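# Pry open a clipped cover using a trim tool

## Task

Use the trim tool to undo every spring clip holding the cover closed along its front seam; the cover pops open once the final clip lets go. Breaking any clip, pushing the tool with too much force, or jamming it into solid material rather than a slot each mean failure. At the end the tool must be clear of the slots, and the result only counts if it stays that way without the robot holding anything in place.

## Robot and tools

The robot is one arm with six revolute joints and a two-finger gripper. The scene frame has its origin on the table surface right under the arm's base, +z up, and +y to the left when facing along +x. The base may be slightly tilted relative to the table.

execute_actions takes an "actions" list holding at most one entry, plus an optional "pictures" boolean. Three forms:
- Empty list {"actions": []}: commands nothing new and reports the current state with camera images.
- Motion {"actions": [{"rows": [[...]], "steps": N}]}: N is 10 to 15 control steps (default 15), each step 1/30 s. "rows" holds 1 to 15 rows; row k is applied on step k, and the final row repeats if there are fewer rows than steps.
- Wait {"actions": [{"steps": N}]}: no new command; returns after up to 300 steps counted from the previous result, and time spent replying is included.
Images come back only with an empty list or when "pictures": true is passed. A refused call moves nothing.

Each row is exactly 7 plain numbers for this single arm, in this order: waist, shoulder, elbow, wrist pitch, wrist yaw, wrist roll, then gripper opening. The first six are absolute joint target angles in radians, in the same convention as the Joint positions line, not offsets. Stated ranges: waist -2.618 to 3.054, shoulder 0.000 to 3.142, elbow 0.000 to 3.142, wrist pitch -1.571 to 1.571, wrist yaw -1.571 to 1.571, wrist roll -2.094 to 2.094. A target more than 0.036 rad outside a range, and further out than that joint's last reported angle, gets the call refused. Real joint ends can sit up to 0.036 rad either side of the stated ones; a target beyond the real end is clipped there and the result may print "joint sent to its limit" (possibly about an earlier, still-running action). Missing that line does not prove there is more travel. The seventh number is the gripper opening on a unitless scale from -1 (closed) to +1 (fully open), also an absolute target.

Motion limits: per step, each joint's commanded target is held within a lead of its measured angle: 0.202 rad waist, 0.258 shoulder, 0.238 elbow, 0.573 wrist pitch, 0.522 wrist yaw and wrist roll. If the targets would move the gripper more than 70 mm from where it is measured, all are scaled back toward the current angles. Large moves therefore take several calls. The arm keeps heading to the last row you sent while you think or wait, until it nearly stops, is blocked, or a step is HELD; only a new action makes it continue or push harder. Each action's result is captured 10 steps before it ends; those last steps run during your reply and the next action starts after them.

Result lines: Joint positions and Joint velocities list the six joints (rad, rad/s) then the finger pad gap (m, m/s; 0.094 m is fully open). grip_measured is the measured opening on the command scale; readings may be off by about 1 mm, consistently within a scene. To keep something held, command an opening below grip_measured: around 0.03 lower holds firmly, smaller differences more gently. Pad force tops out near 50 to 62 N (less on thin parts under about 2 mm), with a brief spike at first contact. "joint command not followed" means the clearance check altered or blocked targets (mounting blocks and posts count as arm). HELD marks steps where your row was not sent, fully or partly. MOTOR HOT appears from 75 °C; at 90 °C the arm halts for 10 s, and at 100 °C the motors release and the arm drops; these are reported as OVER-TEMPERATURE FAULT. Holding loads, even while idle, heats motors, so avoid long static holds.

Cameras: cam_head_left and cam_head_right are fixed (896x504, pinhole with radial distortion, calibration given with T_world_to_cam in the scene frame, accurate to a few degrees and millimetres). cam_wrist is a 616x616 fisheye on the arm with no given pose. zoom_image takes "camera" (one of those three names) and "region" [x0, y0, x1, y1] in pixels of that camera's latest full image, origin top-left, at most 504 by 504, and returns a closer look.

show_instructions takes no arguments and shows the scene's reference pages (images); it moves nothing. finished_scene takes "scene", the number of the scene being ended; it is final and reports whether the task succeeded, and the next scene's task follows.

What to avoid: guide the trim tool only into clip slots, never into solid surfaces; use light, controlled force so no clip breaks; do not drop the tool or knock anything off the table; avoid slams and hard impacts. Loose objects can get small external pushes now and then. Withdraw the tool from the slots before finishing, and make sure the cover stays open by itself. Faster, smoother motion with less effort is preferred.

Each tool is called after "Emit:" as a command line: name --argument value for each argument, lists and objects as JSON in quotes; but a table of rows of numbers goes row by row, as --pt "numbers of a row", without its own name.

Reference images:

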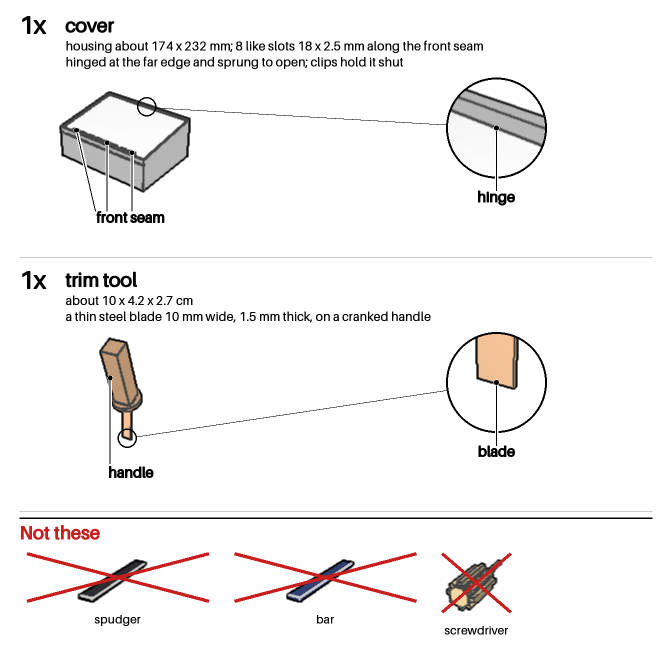

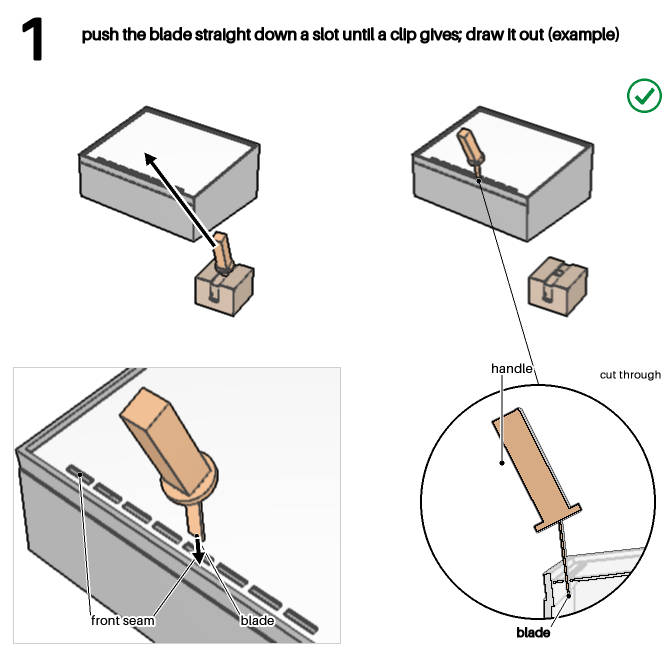

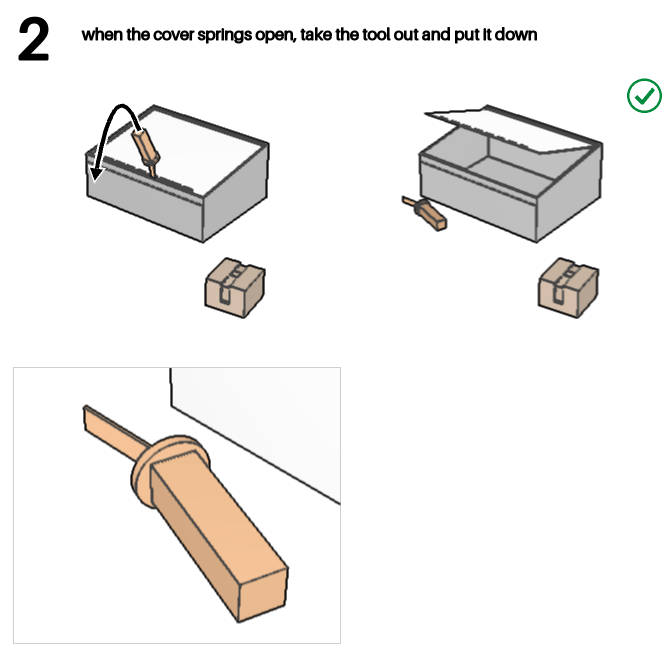

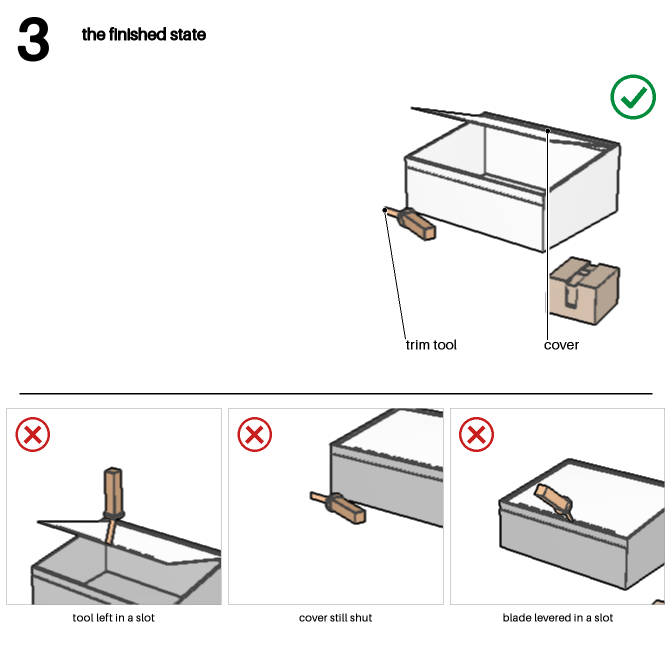

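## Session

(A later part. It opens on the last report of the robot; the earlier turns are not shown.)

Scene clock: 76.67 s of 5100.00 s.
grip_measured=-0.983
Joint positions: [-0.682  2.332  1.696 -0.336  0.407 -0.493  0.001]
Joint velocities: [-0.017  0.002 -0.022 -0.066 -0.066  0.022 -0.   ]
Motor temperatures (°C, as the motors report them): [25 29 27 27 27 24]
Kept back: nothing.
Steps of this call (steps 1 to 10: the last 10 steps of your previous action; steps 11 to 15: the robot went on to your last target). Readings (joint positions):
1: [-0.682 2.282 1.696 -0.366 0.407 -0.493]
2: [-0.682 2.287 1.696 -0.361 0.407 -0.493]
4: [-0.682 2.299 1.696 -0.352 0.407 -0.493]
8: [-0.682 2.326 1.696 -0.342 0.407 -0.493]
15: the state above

Emit:
execute_actions --actions '[{"rows":[[-0.67,2.346,1.72,-0.315,0.411,-0.484,-1],[-0.67,2.352,1.72,-0.31,0.411,-0.484,-1],[-0.67,2.358,1.72,-0.305,0.411,-0.484,-1],[-0.67,2.364,1.72,-0.30,0.411,-0.484,-1],[-0.67,2.370,1.72,-0.295,0.411,-0.484,-1],[-0.67,2.376,1.72,-0.29,0.411,-0.484,-1]],"steps":10}]'

Emit:
execute_actions --actions '[{"steps":25}]' --pictures true

Scene clock: 77.40 s of 5100.00 s.
grip_measured=-0.983
Joint positions: [-0.682  2.332  1.696 -0.333  0.407 -0.493  0.001]
Joint velocities: [ 0.012 -0.007 -0.007 -0.022  0.007  0.022  0.   ]
Motor temperatures (°C, as the motors report them): [25 29 27 27 27 24]
Kept back: the last 10 steps of this action.
Steps of this call (steps 1 to 15: the robot went on to your last target; steps 16 to 22: nothing new was sent). Readings (joint positions):
1: [-0.682 2.332 1.696 -0.335 0.407 -0.493]
2: [-0.682 2.332 1.696 -0.335 0.407 -0.493]
4: [-0.682 2.332 1.696 -0.334 0.407 -0.493]
8: [-0.682 2.332 1.696 -0.334 0.407 -0.493]
22: the state above

Scene clock: 78.23 s of 5100.00 s.
grip_measured=-0.983
Joint positions: [-0.68   2.336  1.696 -0.319  0.41  -0.493  0.001]
Joint velocities: [-0.007 -0.002  0.002  0.022  0.066 -0.037  0.   ]
Motor temperatures (°C, as the motors report them): [25 29 27 27 27 24]
Kept back: nothing.
Steps of this call (steps 1 to 10: the last 10 steps of your previous action; steps 11 to 25: the robot went on to your last target). Readings (joint positions):
1: [-0.682 2.332 1.696 -0.332 0.407 -0.493]
2: [-0.682 2.332 1.696 -0.331 0.407 -0.493]
4: [-0.682 2.334 1.696 -0.325 0.407 -0.493]
8: [-0.680 2.336 1.696 -0.319 0.410 -0.493]
25: the state above

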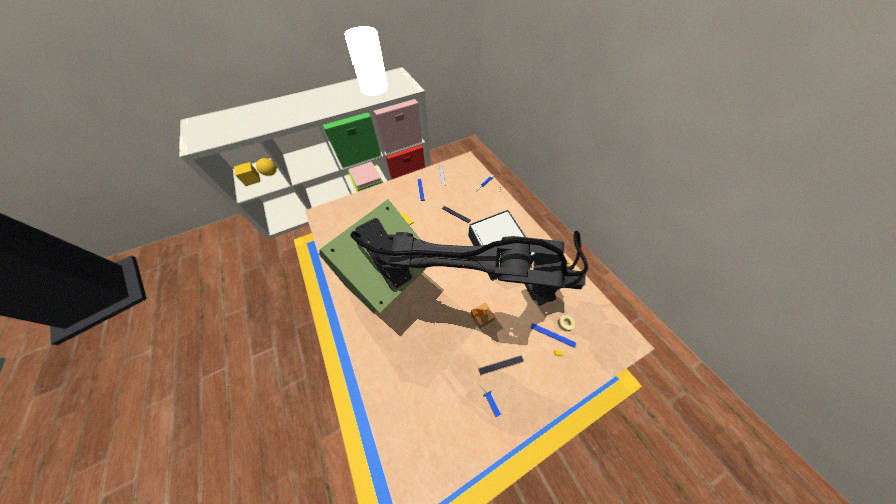

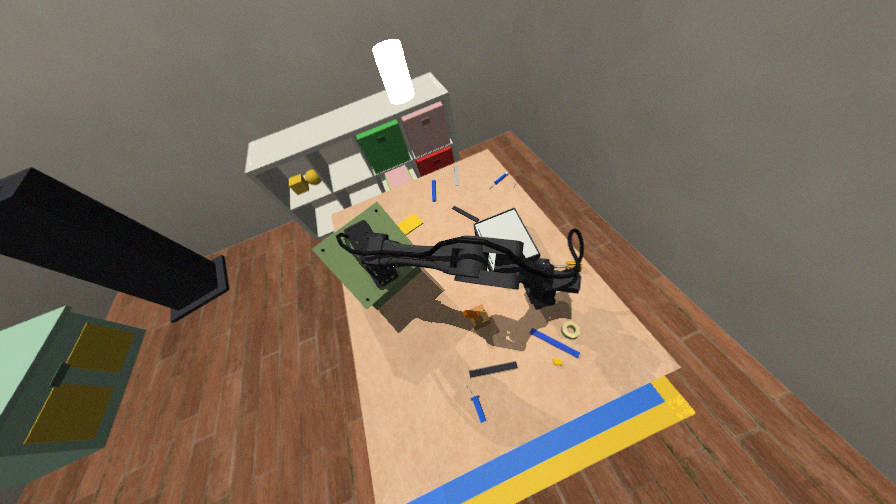

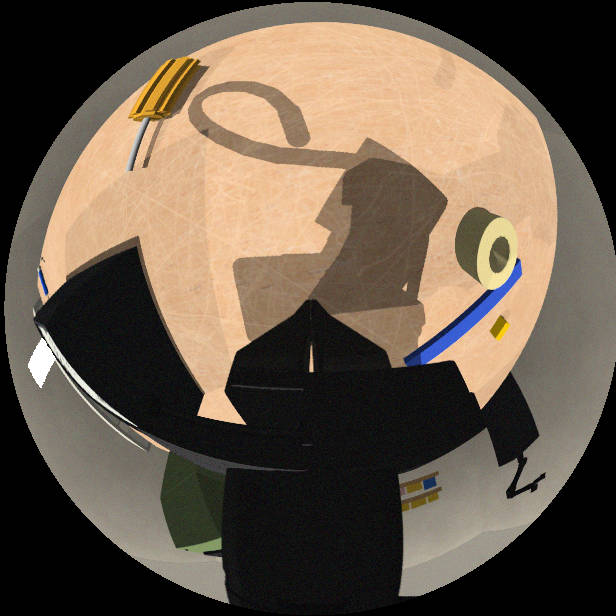

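Emit:
execute_actions --actions '[{"rows":[[-0.67,2.30,1.72,-0.35,0.411,-0.484,-1],[-0.67,2.26,1.72,-0.38,0.411,-0.484,-1],[-0.67,2.22,1.72,-0.41,0.411,-0.484,-1]],"steps":10}]'

Scene clock: 78.63 s of 5100.00 s.
grip_measured=-0.983
Joint positions: [-0.68   2.336  1.696 -0.319  0.41  -0.493  0.001]
Joint velocities: [-0.017 -0.002  0.002  0.022  0.022  0.007 -0.   ]
Motor temperatures (°C, as the motors report them): [25 29 27 27 27 24]
Kept back: the last 10 steps of this action.
Steps of this call (steps 1 to 12: the robot went on to your last target). Readings (joint positions):
1: [-0.680 2.336 1.696 -0.319 0.410 -0.493]
2: [-0.680 2.336 1.696 -0.319 0.410 -0.493]
4: [-0.680 2.336 1.696 -0.319 0.410 -0.493]
8: [-0.680 2.336 1.696 -0.319 0.410 -0.493]
12: the state above

Emit:
execute_actions --actions '[{"rows":[[-0.67,1.85,1.4,-0.5,0.411,-0.484,-1]],"steps":15}]'

Emit:
execute_actions --actions '[{"rows":[[-0.55,1.75,1.2,-0.5,0.5,-0.3,-1]],"steps":12}]'

Emit:
execute_actions --actions '[{"rows":[[-0.207,1.75,1.0,-0.5,0.672,0.054,-1]],"steps":15}]'

Emit:
execute_actions --actions '[{"steps":20}]' --pictures true

Scene clock: 83.57 s of 5100.00 s.
grip_measured=-0.983
Joint positions: [-0.68   1.925  1.421 -0.477  0.408 -0.493  0.001]
Joint velocities: [-0.012 -1.438 -0.515 -0.681 -0.022  0.007 -0.001]
Motor temperatures (°C, as the motors report them): [25 30 27 27 27 24]
Steps of this call (steps 1 to 10: the last 10 steps of your previous action; steps 11 to 30: the robot went on to your last target; steps 31 to 90: nothing new was sent; then 1.77 s passed at rest; steps 91 to 95: the first 5 steps of this action). Readings (joint positions):
91: [-0.680 2.179 1.664 -0.378 0.408 -0.493]
92: [-0.680 2.118 1.584 -0.392 0.408 -0.493]
94: [-0.680 1.980 1.452 -0.451 0.408 -0.493]
95: the state above

Scene clock: 83.97 s of 5100.00 s.
grip_measured=-0.983
Joint positions: [-0.651  1.797  1.331 -0.456  0.445 -0.432  0.001]
Joint velocities: [ 0.735 -0.823 -1.595 -0.154  0.505  0.828  0.001]
Motor temperatures (°C, as the motors report them): [25 30 27 27 27 24]
Steps of this call (steps 1 to 10: the last 10 steps of your previous action; steps 11 to 12: the first 2 steps of this action). Readings (joint positions):
11: [-0.670 1.824 1.383 -0.463 0.427 -0.463]
12: the state above

Scene clock: 84.47 s of 5100.00 s.
grip_measured=-0.983
Joint positions: [-0.341  1.747  1.054 -0.478  0.605 -0.1    0.001]
Joint velocities: [ 1.819  0.066 -0.794 -0.154  0.344  0.945  0.   ]
Motor temperatures (°C, as the motors report them): [25 30 27 27 27 24]
Steps of this call (steps 1 to 10: the last 10 steps of your previous action; steps 11 to 15: the first 5 steps of this action). Readings (joint positions):
11: [-0.531 1.756 1.190 -0.483 0.514 -0.274]
12: [-0.501 1.747 1.156 -0.473 0.546 -0.222]
14: [-0.403 1.744 1.084 -0.474 0.590 -0.136]
15: the state above

Scene clock: 85.13 s of 5100.00 s.
grip_measured=-0.983
Joint positions: [-0.205  1.754  1.011 -0.496  0.66   0.043  0.001]
Joint velocities: [ 0.002 -0.022 -0.007 -0.007  0.081 -0.022 -0.   ]
Motor temperatures (°C, as the motors report them): [25 30 27 27 27 24]
Kept back: nothing.
Steps of this call (steps 1 to 10: the last 10 steps of your previous action; steps 11 to 20: the robot went on to your last target). Readings (joint positions):
1: [-0.281 1.749 1.032 -0.485 0.613 -0.071]
2: [-0.231 1.753 1.019 -0.490 0.615 -0.049]
4: [-0.184 1.754 1.011 -0.496 0.619 -0.017]
8: [-0.199 1.754 1.011 -0.496 0.642 0.020]
20: the state above

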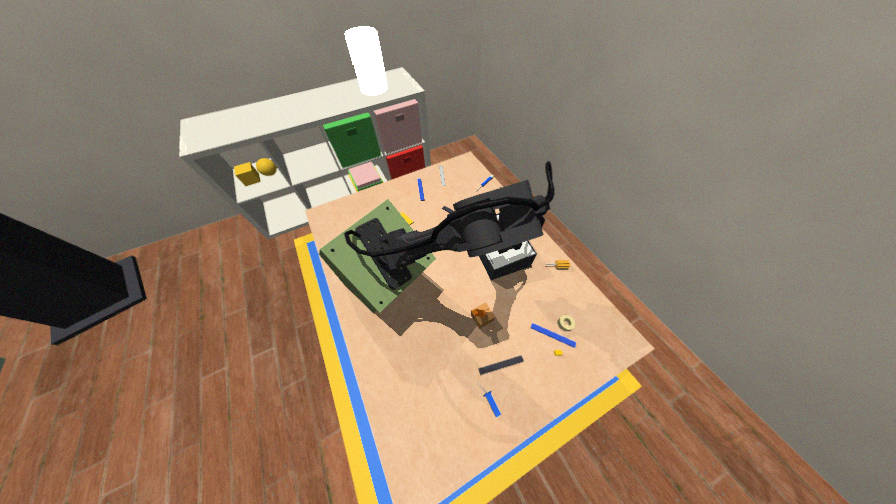

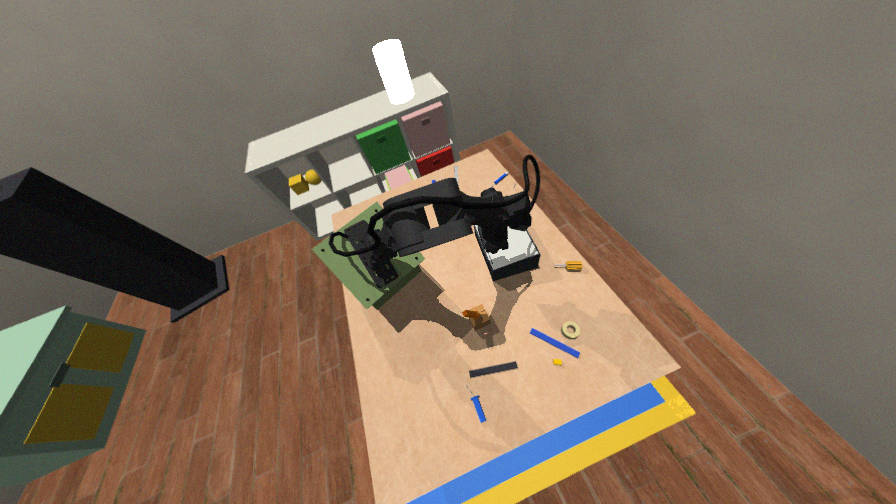

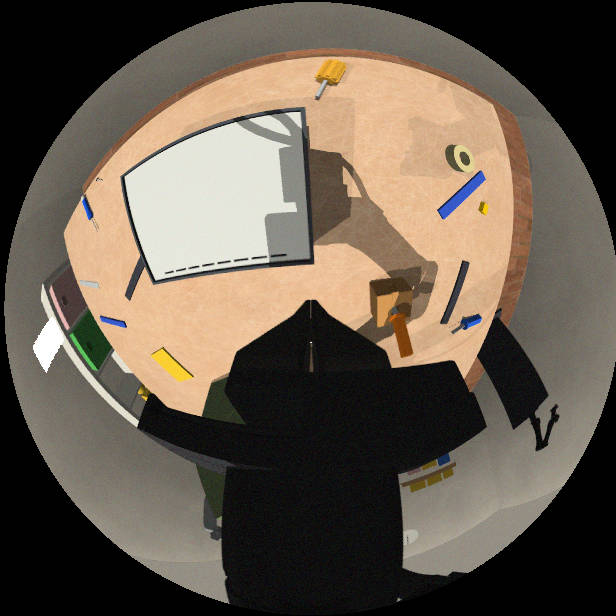

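Emit:
execute_actions --actions '[{"rows":[[-0.207,1.95,0.92,-0.25,0.672,0.054,-1],[-0.207,2.1,0.88,-0.05,0.672,0.054,-1],[-0.207,2.2,0.85,0.1,0.672,0.054,-1],[-0.207,2.286,0.84,0.209,0.672,0.054,-1]],"steps":15}]'

Emit:
execute_actions --actions '[{"steps":25}]' --pictures true

Scene clock: 86.50 s of 5100.00 s.
grip_measured=-0.983
Joint positions: [-0.205  1.984  0.946 -0.157  0.672  0.045  0.001]
Joint velocities: [ 0.002  1.932 -0.476  2.088 -0.066  0.007 -0.001]
Motor temperatures (°C, as the motors report them): [25 30 27 27 27 24]
Steps of this call (steps 1 to 15: the robot went on to your last target; steps 16 to 36: nothing new was sent; steps 37 to 41: the first 5 steps of this action). Readings (joint positions):
37: [-0.205 1.771 1.004 -0.464 0.667 0.045]
38: [-0.205 1.807 0.998 -0.400 0.671 0.045]
40: [-0.205 1.918 0.965 -0.234 0.672 0.045]
41: the state above

Scene clock: 87.33 s of 5100.00 s.
grip_measured=-0.983
Joint positions: [-0.205  2.297  0.832  0.193  0.667  0.045  0.001]
Joint velocities: [-0.007  0.002  0.002  0.007 -0.007  0.022  0.   ]
Motor temperatures (°C, as the motors report them): [25 30 27 27 27 24]
Kept back: nothing.
Steps of this call (steps 1 to 10: the last 10 steps of your previous action; steps 11 to 25: the robot went on to your last target). Readings (joint positions):
1: [-0.205 2.054 0.930 -0.095 0.672 0.045]
2: [-0.205 2.126 0.916 -0.040 0.672 0.045]
4: [-0.205 2.249 0.884 0.046 0.670 0.045]
8: [-0.205 2.314 0.832 0.093 0.667 0.045]
25: the state above

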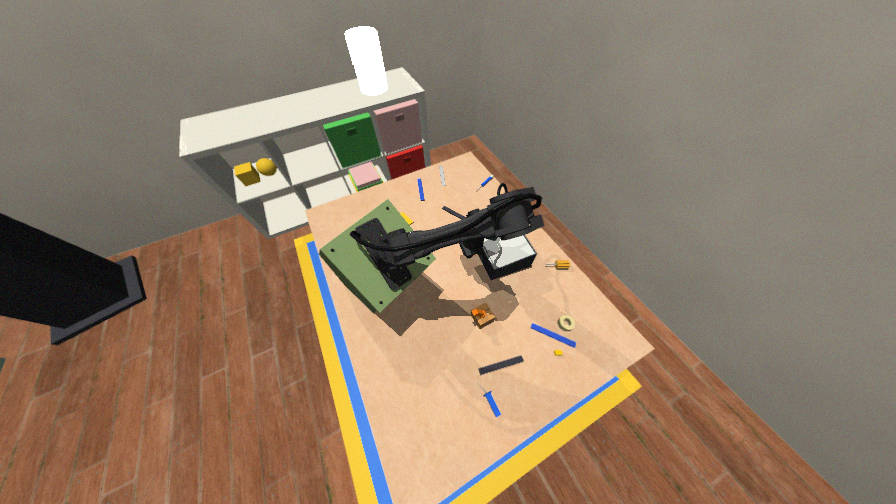

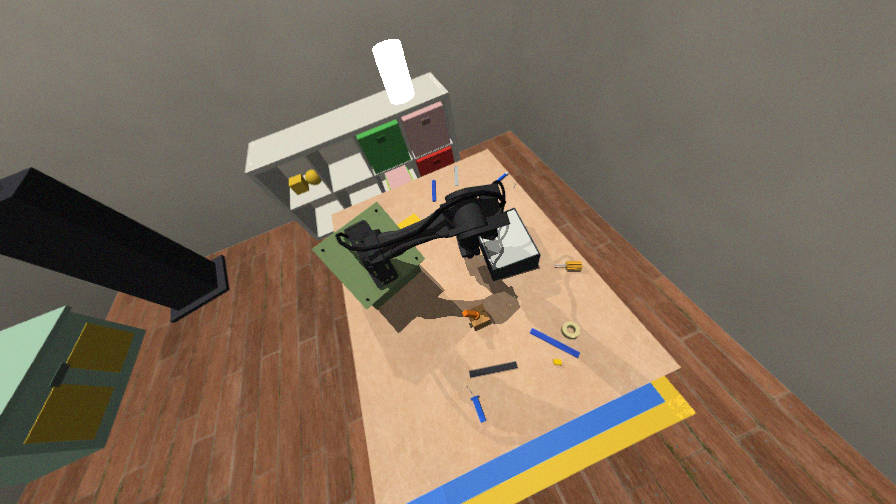

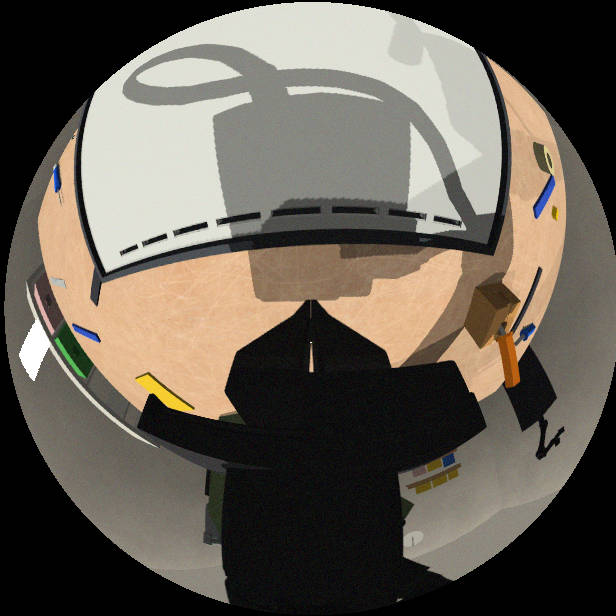

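Emit:
execute_actions --actions '[{"rows":[[-0.215,2.30,0.78,0.28,0.668,0.054,-1],[-0.222,2.32,0.73,0.36,0.666,0.054,-1],[-0.227,2.343,0.70,0.425,0.665,0.054,-1]],"steps":15}]'

Emit:
execute_actions --actions '[{"steps":25}]' --pictures true

Scene clock: 89.10 s of 5100.00 s.
grip_measured=-0.983
Joint positions: [-0.215  2.309  0.749  0.332  0.667  0.045  0.001]
Joint velocities: [-0.11   0.247 -0.481  0.535 -0.022  0.037 -0.001]
Motor temperatures (°C, as the motors report them): [25 30 27 27 27 24]
Steps of this call (steps 1 to 30: the robot went on to your last target; steps 31 to 48: nothing new was sent; steps 49 to 53: the first 5 steps of this action). Readings (joint positions):
49: [-0.205 2.297 0.828 0.207 0.667 0.045]
50: [-0.206 2.297 0.813 0.238 0.667 0.045]
52: [-0.212 2.302 0.768 0.311 0.667 0.045]
53: the state above

Scene clock: 89.93 s of 5100.00 s.
grip_measured=-0.983
Joint positions: [-0.223  2.334  0.716  0.411  0.667  0.045  0.001]
Joint velocities: [ 0.002 -0.007  0.017  0.007  0.051  0.007 -0.001]
Motor temperatures (°C, as the motors report them): [25 30 27 27 27 24]
Kept back: nothing.
Steps of this call (steps 1 to 10: the last 10 steps of your previous action; steps 11 to 25: the robot went on to your last target). Readings (joint positions):
1: [-0.219 2.317 0.735 0.344 0.667 0.045]
2: [-0.221 2.326 0.725 0.353 0.667 0.045]
4: [-0.223 2.334 0.717 0.363 0.667 0.045]
8: [-0.223 2.334 0.716 0.391 0.667 0.045]
25: the state above

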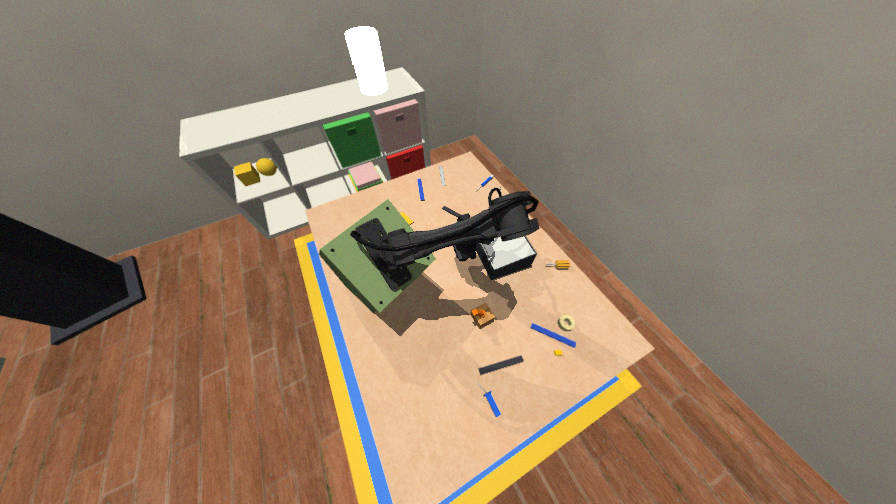

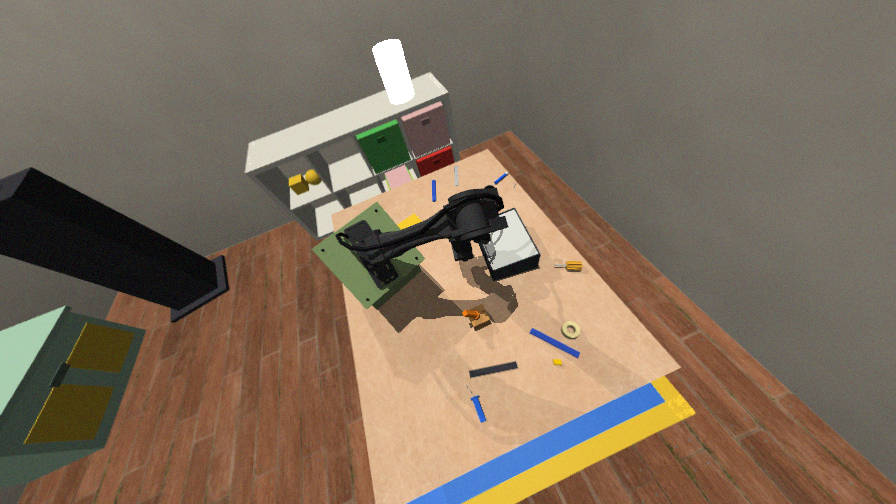

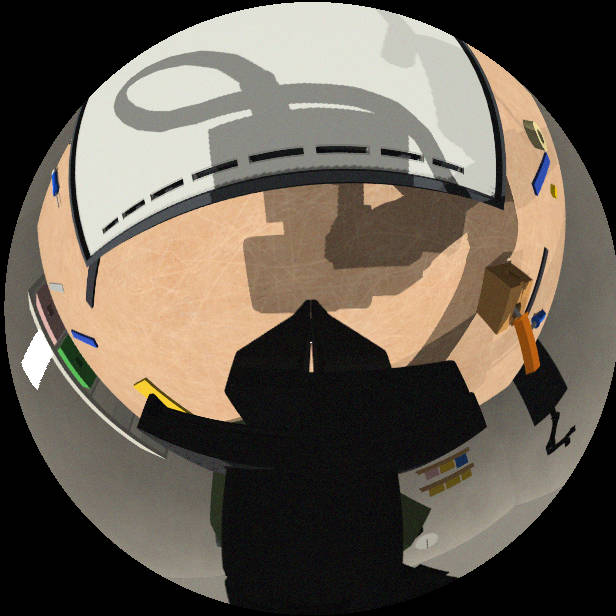

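Emit:
execute_actions --actions '[{"rows":[[-0.233,2.352,0.7046,0.434,0.663,0.054,-1],[-0.239,2.3615,0.709,0.443,0.661,0.054,-1],[-0.245,2.371,0.714,0.452,0.659,0.054,-1],[-0.251,2.380,0.718,0.461,0.657,0.054,-1],[-0.257,2.389,0.723,0.470,0.654,0.054,-1],[-0.262,2.3985,0.728,0.478,0.652,0.054,-1],[-0.268,2.408,0.732,0.487,0.650,0.054,-1],[-0.274,2.417,0.737,0.496,0.648,0.054,-1],[-0.280,2.426,0.741,0.505,0.646,0.054,-1],[-0.286,2.4355,0.746,0.514,0.644,0.054,-1]],"steps":15}]'

Emit:
execute_actions --actions '[{"steps":20}]'

Scene clock: 90.80 s of 5100.00 s.
grip_measured=-0.983
Joint positions: [-0.236  2.35   0.716  0.435  0.666  0.045  0.001]
Joint velocities: [-0.173  0.247  0.012  0.168 -0.037 -0.051 -0.001]
Motor temperatures (°C, as the motors report them): [25 30 27 27 27 24]
Steps of this call (steps 1 to 15: the robot went on to your last target; steps 16 to 21: nothing new was sent; steps 22 to 26: the first 5 steps of this action). Readings (joint positions):
22: [-0.223 2.334 0.716 0.412 0.667 0.045]
23: [-0.224 2.335 0.716 0.415 0.667 0.045]
25: [-0.231 2.343 0.716 0.428 0.667 0.045]
26: the state above

Scene clock: 91.47 s of 5100.00 s.
grip_measured=-0.983
Joint positions: [-0.282  2.421  0.716  0.498  0.654  0.045  0.001]
Joint velocities: [-0.012  0.007 -0.002 -0.007 -0.007 -0.007 -0.   ]
Motor temperatures (°C, as the motors report them): [25 30 27 27 27 24]
Kept back: nothing.
Steps of this call (steps 1 to 10: the last 10 steps of your previous action; steps 11 to 20: the robot went on to your last target). Readings (joint positions):
1: [-0.243 2.359 0.716 0.443 0.666 0.045]
2: [-0.250 2.369 0.716 0.449 0.664 0.045]
4: [-0.263 2.391 0.716 0.463 0.662 0.045]
8: [-0.282 2.420 0.716 0.479 0.657 0.045]
20: the state above

Emit:
execute_actions --actions '[{"rows":[[-0.292,2.445,0.750,0.523,0.642,0.054,-1],[-0.298,2.454,0.755,0.532,0.640,0.054,-1],[-0.304,2.463,0.760,0.541,0.637,0.054,-1],[-0.310,2.4725,0.764,0.550,0.635,0.054,-1]],"steps":10}]'

Emit:
execute_actions --actions '[{"steps":22}]' --pictures true

Scene clock: 91.93 s of 5100.00 s.
grip_measured=-0.983
Joint positions: [-0.282  2.421  0.716  0.5    0.653  0.045  0.001]
Joint velocities: [-0.007 -0.002 -0.002  0.022 -0.022  0.066 -0.   ]
Motor temperatures (°C, as the motors report them): [25 30 27 27 27 24]
Kept back: the last 10 steps of this action.
Steps of this call (steps 1 to 14: the robot went on to your last target). Readings (joint positions):
1: [-0.282 2.421 0.716 0.499 0.654 0.045]
2: [-0.282 2.421 0.716 0.499 0.654 0.045]
4: [-0.282 2.421 0.716 0.499 0.654 0.045]
8: [-0.282 2.421 0.716 0.500 0.653 0.045]
14: the state above

Scene clock: 92.67 s of 5100.00 s.
grip_measured=-0.983
Joint positions: [-0.305  2.454  0.738  0.536  0.645  0.045  0.001]
Joint velocities: [ 0.002  0.007 -0.017 -0.007  0.066  0.022  0.001]
Motor temperatures (°C, as the motors report them): [25 30 27 27 27 24]
Kept back: nothing.
Steps of this call (steps 1 to 10: the last 10 steps of your previous action; steps 11 to 22: the robot went on to your last target). Readings (joint positions):
1: [-0.282 2.421 0.716 0.501 0.653 0.045]
2: [-0.283 2.423 0.717 0.504 0.653 0.045]
4: [-0.290 2.436 0.727 0.513 0.650 0.045]
8: [-0.305 2.454 0.738 0.527 0.646 0.045]
22: the state above

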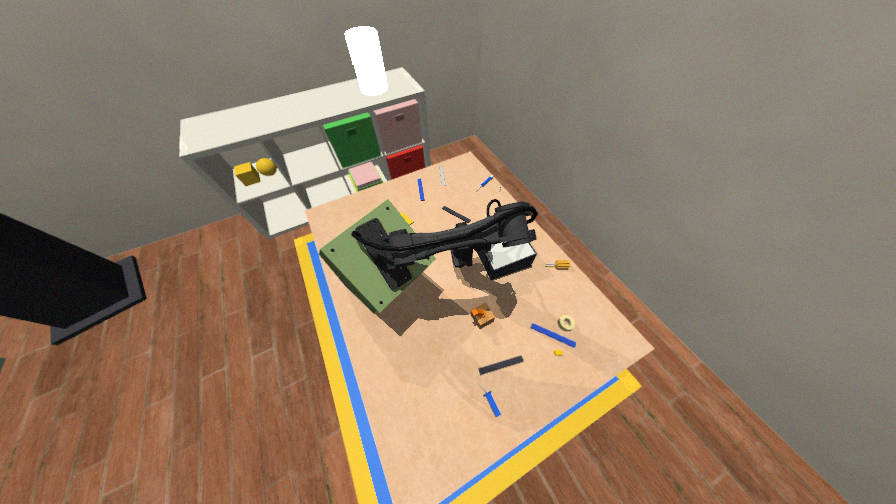

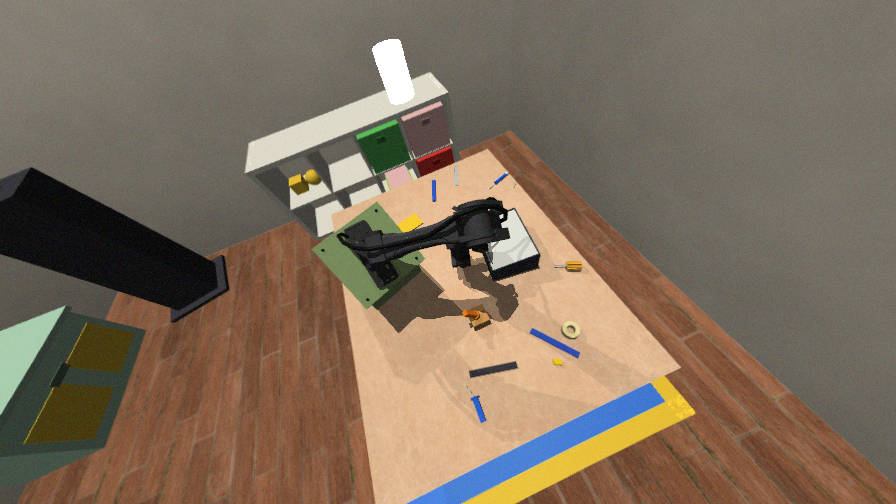

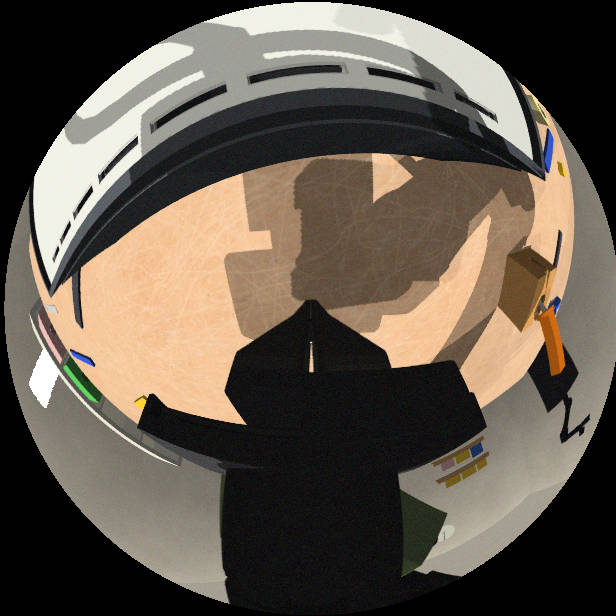

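Emit:
execute_actions --actions '[{"rows":[[-0.316,2.482,0.769,0.559,0.633,0.054,-1],[-0.322,2.491,0.773,0.568,0.631,0.054,-1],[-0.328,2.500,0.778,0.577,0.629,0.054,-1],[-0.334,2.5095,0.782,0.586,0.627,0.054,-1]],"steps":10}]'

Emit:
execute_actions --actions '[{"steps":22}]'

Scene clock: 93.03 s of 5100.00 s.
grip_measured=-0.983
Joint positions: [-0.305  2.454  0.738  0.536  0.645  0.045  0.001]
Joint velocities: [ 0.007  0.002 -0.017 -0.022  0.007 -0.066  0.001]
Motor temperatures (°C, as the motors report them): [25 30 27 27 27 24]
Kept back: the last 10 steps of this action.
Steps of this call (steps 1 to 11: the robot went on to your last target). Readings (joint positions):
1: [-0.305 2.454 0.738 0.536 0.645 0.045]
2: [-0.305 2.454 0.738 0.536 0.645 0.045]
4: [-0.305 2.454 0.738 0.536 0.645 0.045]
8: [-0.305 2.454 0.738 0.536 0.645 0.045]
11: the state above

Scene clock: 93.77 s of 5100.00 s.
grip_measured=-0.983
Joint positions: [-0.312  2.469  0.745  0.551  0.642  0.045  0.001]
Joint velocities: [-0.012 -0.012 -0.007  0.007 -0.022  0.037 -0.001]
Motor temperatures (°C, as the motors report them): [25 29 26 27 27 24]
Kept back: nothing.
Steps of this call (steps 1 to 10: the last 10 steps of your previous action; steps 11 to 22: the robot went on to your last target). Readings (joint positions):
1: [-0.305 2.455 0.738 0.537 0.644 0.045]
2: [-0.306 2.457 0.739 0.542 0.644 0.045]
4: [-0.312 2.469 0.745 0.550 0.643 0.045]
8: [-0.312 2.469 0.745 0.551 0.642 0.045]
22: the state above

Emit:
execute_actions --actions '[{"rows":[[-0.29,2.44,0.75,0.52,0.645,0.054,-1],[-0.26,2.39,0.73,0.47,0.655,0.054,-1],[-0.227,2.343,0.70,0.425,0.665,0.054,-1]],"steps":10}]'

Scene clock: 93.97 s of 5100.00 s.
grip_measured=-0.983
Joint positions: [-0.312  2.469  0.745  0.551  0.642  0.045  0.001]
Joint velocities: [-0.007 -0.007  0.002  0.051  0.037 -0.007  0.001]
Motor temperatures (°C, as the motors report them): [25 29 26 27 27 24]
Kept back: the last 10 steps of this action.
Steps of this call (steps 1 to 6: the robot went on to your last target). Readings (joint positions):
1: [-0.312 2.469 0.745 0.551 0.642 0.045]
2: [-0.312 2.469 0.745 0.551 0.642 0.045]
4: [-0.312 2.469 0.745 0.551 0.642 0.045]
6: the state above

Emit:
execute_actions --actions '[{"rows":[[-0.25,2.1,0.85,0.05,0.65,0.0,0],[-0.3,1.85,1.0,-0.4,0.62,0.0,0.5],[-0.4,1.65,1.1,-0.7,0.6,-0.05,1]],"steps":15}]'

Emit:
execute_actions --actions '[{"rows":[[-0.4,1.65,1.1,-0.7,0.6,-0.05,1],[-0.4,1.63,1.1,-0.8,0.58,-0.05,1],[-0.4,1.62,1.1,-0.85,0.56,-0.08,1],[-0.55,1.62,1.1,-0.85,0.55,-0.09,1],[-0.69,1.615,1.11,-0.85,0.54,-0.085,1]],"steps":15}]'

Emit:
execute_actions --actions '[{"steps":30}]' --pictures true

Scene clock: 97.13 s of 5100.00 s.
grip_measured=+0.378
Joint positions: [-0.305  2.129  0.881  0.047  0.624  0.011  0.065]
Joint velocities: [-0.779 -1.424  1.302 -1.897 -0.037 -0.212  0.421]
Motor temperatures (°C, as the motors report them): [25 29 26 26 27 24]
Steps of this call (steps 1 to 10: the last 10 steps of your previous action; steps 11 to 30: the robot went on to your last target; steps 31 to 90: nothing new was sent; steps 91 to 95: the first 5 steps of this action). Readings (joint positions):
91: [-0.234 2.317 0.739 0.375 0.650 0.041]
92: [-0.239 2.274 0.759 0.274 0.644 0.036]
94: [-0.278 2.178 0.835 0.115 0.628 0.018]
95: the state above

Scene clock: 97.63 s of 5100.00 s.
grip_measured=+1.000
Joint positions: [-0.455  1.615  1.113 -0.708  0.569 -0.057  0.094]
Joint velocities: [-1.385  0.002  0.007 -0.857 -0.374 -0.154  0.   ]
Motor temperatures (°C, as the motors report them): [25 29 26 26 27 24]
Steps of this call (steps 1 to 10: the last 10 steps of your previous action; steps 11 to 15: the first 5 steps of this action). Readings (joint positions):
11: [-0.402 1.614 1.113 -0.556 0.613 -0.034]
12: [-0.402 1.614 1.113 -0.584 0.610 -0.035]
14: [-0.417 1.615 1.113 -0.676 0.585 -0.050]
15: the state above

Scene clock: 98.63 s of 5100.00 s.
grip_measured=+1.000
Joint positions: [-0.704  1.615  1.113 -0.837  0.55  -0.076  0.094]
Joint velocities: [-0.012 -0.012 -0.007 -0.037 -0.037  0.022  0.   ]
Motor temperatures (°C, as the motors report them): [25 29 26 26 27 24]
Kept back: nothing.
Steps of this call (steps 1 to 10: the last 10 steps of your previous action; steps 11 to 30: the robot went on to your last target). Readings (joint positions):
1: [-0.513 1.615 1.113 -0.731 0.560 -0.062]
2: [-0.579 1.615 1.113 -0.750 0.556 -0.065]
4: [-0.686 1.615 1.113 -0.779 0.558 -0.067]
8: [-0.715 1.615 1.113 -0.818 0.557 -0.071]
30: the state above
The arm was judged still, so your last target was given up. Only a new action makes it travel on or press farther. Fingers that are still opening or closing keep moving.

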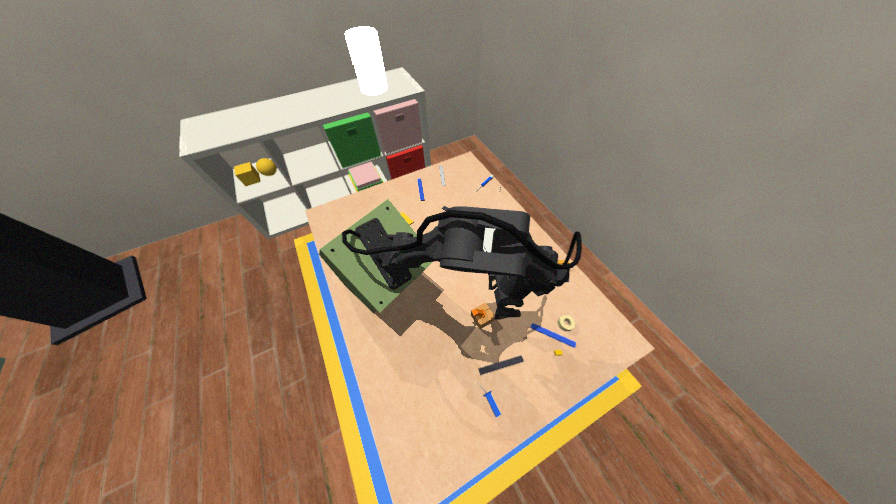

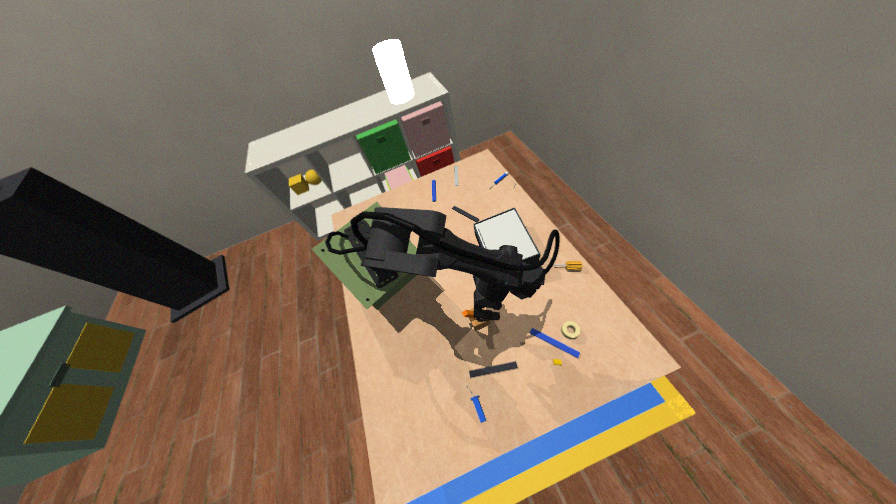

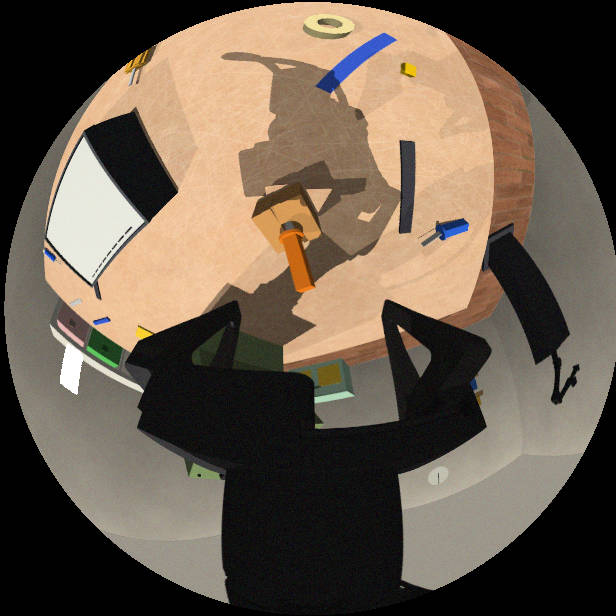

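Emit:
zoom_image --camera "cam_wrist" --region '[210, 160, 400, 320]'

Region (210, 160, 400, 320) of cam_wrist's 616x616 image, scaled by 2.653, with more detail than that image has; it fills the top 424 rows of this view, and the rest is white.

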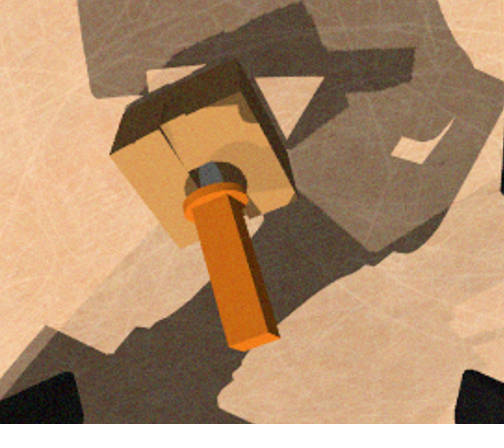

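Emit:
execute_actions --actions '[{"rows":[[-0.69,1.64,1.10,-0.80,0.56,-0.2,1],[-0.685,1.66,1.08,-0.76,0.58,-0.3,1],[-0.683,1.69,1.065,-0.735,0.60,-0.42,1]],"steps":15}]'

Emit:
execute_actions --actions '[{"steps":30}]' --pictures true

Scene clock: 105.67 s of 5100.00 s.
grip_measured=+1.000
Joint positions: [-0.702  1.653  1.105 -0.785  0.573 -0.265  0.094]
Joint velocities: [ 0.032  0.398 -0.164  0.374  0.125 -0.916  0.   ]
Motor temperatures (°C, as the motors report them): [25 29 26 26 27 24]
Steps of this call (steps 1 to 90: nothing new was sent; then 3.87 s passed at rest; steps 91 to 95: the first 5 steps of this action). Readings (joint positions):
91: [-0.704 1.615 1.113 -0.835 0.550 -0.095]
92: [-0.704 1.618 1.113 -0.828 0.553 -0.130]
94: [-0.703 1.639 1.109 -0.797 0.568 -0.228]
95: the state above

Scene clock: 106.67 s of 5100.00 s.
grip_measured=+1.000
Joint positions: [-0.699  1.683  1.083 -0.752  0.59  -0.411  0.094]
Joint velocities: [ 0.002 -0.002 -0.002 -0.022 -0.081 -0.066  0.   ]
Motor temperatures (°C, as the motors report them): [25 29 26 26 27 24]
Kept back: nothing.
Steps of this call (steps 1 to 10: the last 10 steps of your previous action; steps 11 to 30: the robot went on to your last target). Readings (joint positions):
1: [-0.701 1.665 1.100 -0.776 0.576 -0.294]
2: [-0.700 1.674 1.093 -0.772 0.578 -0.318]
4: [-0.699 1.683 1.085 -0.768 0.580 -0.352]
8: [-0.699 1.683 1.083 -0.760 0.586 -0.387]
30: the state above
The arm was judged still, so your last target was given up. Only a new action makes it travel on or press farther. Fingers that are still opening or closing keep moving.

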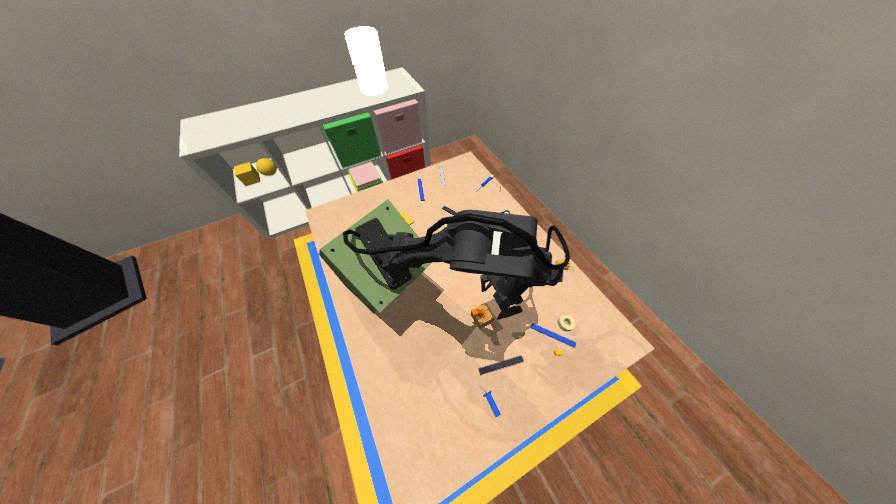

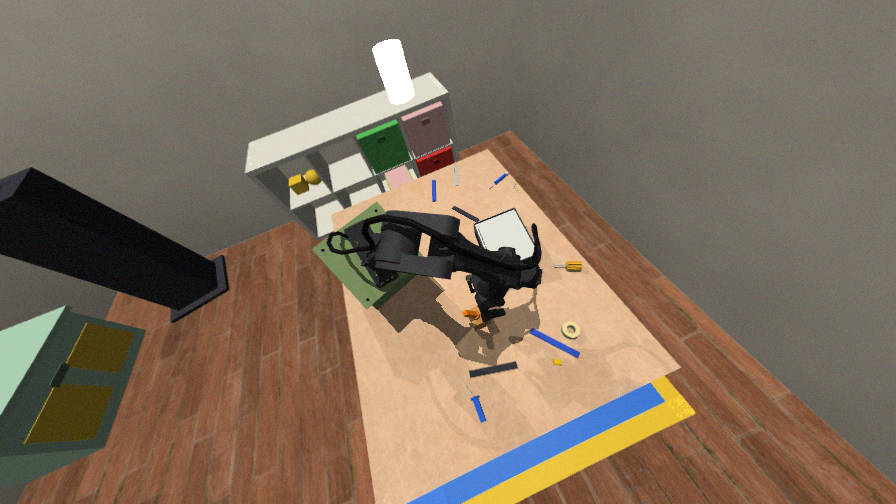

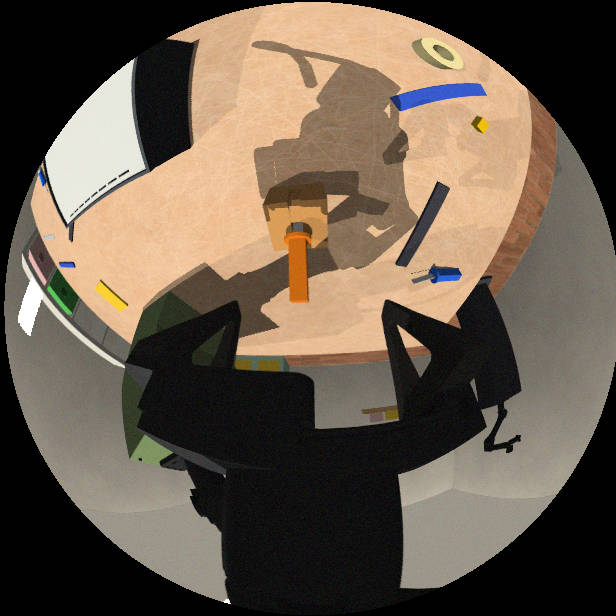

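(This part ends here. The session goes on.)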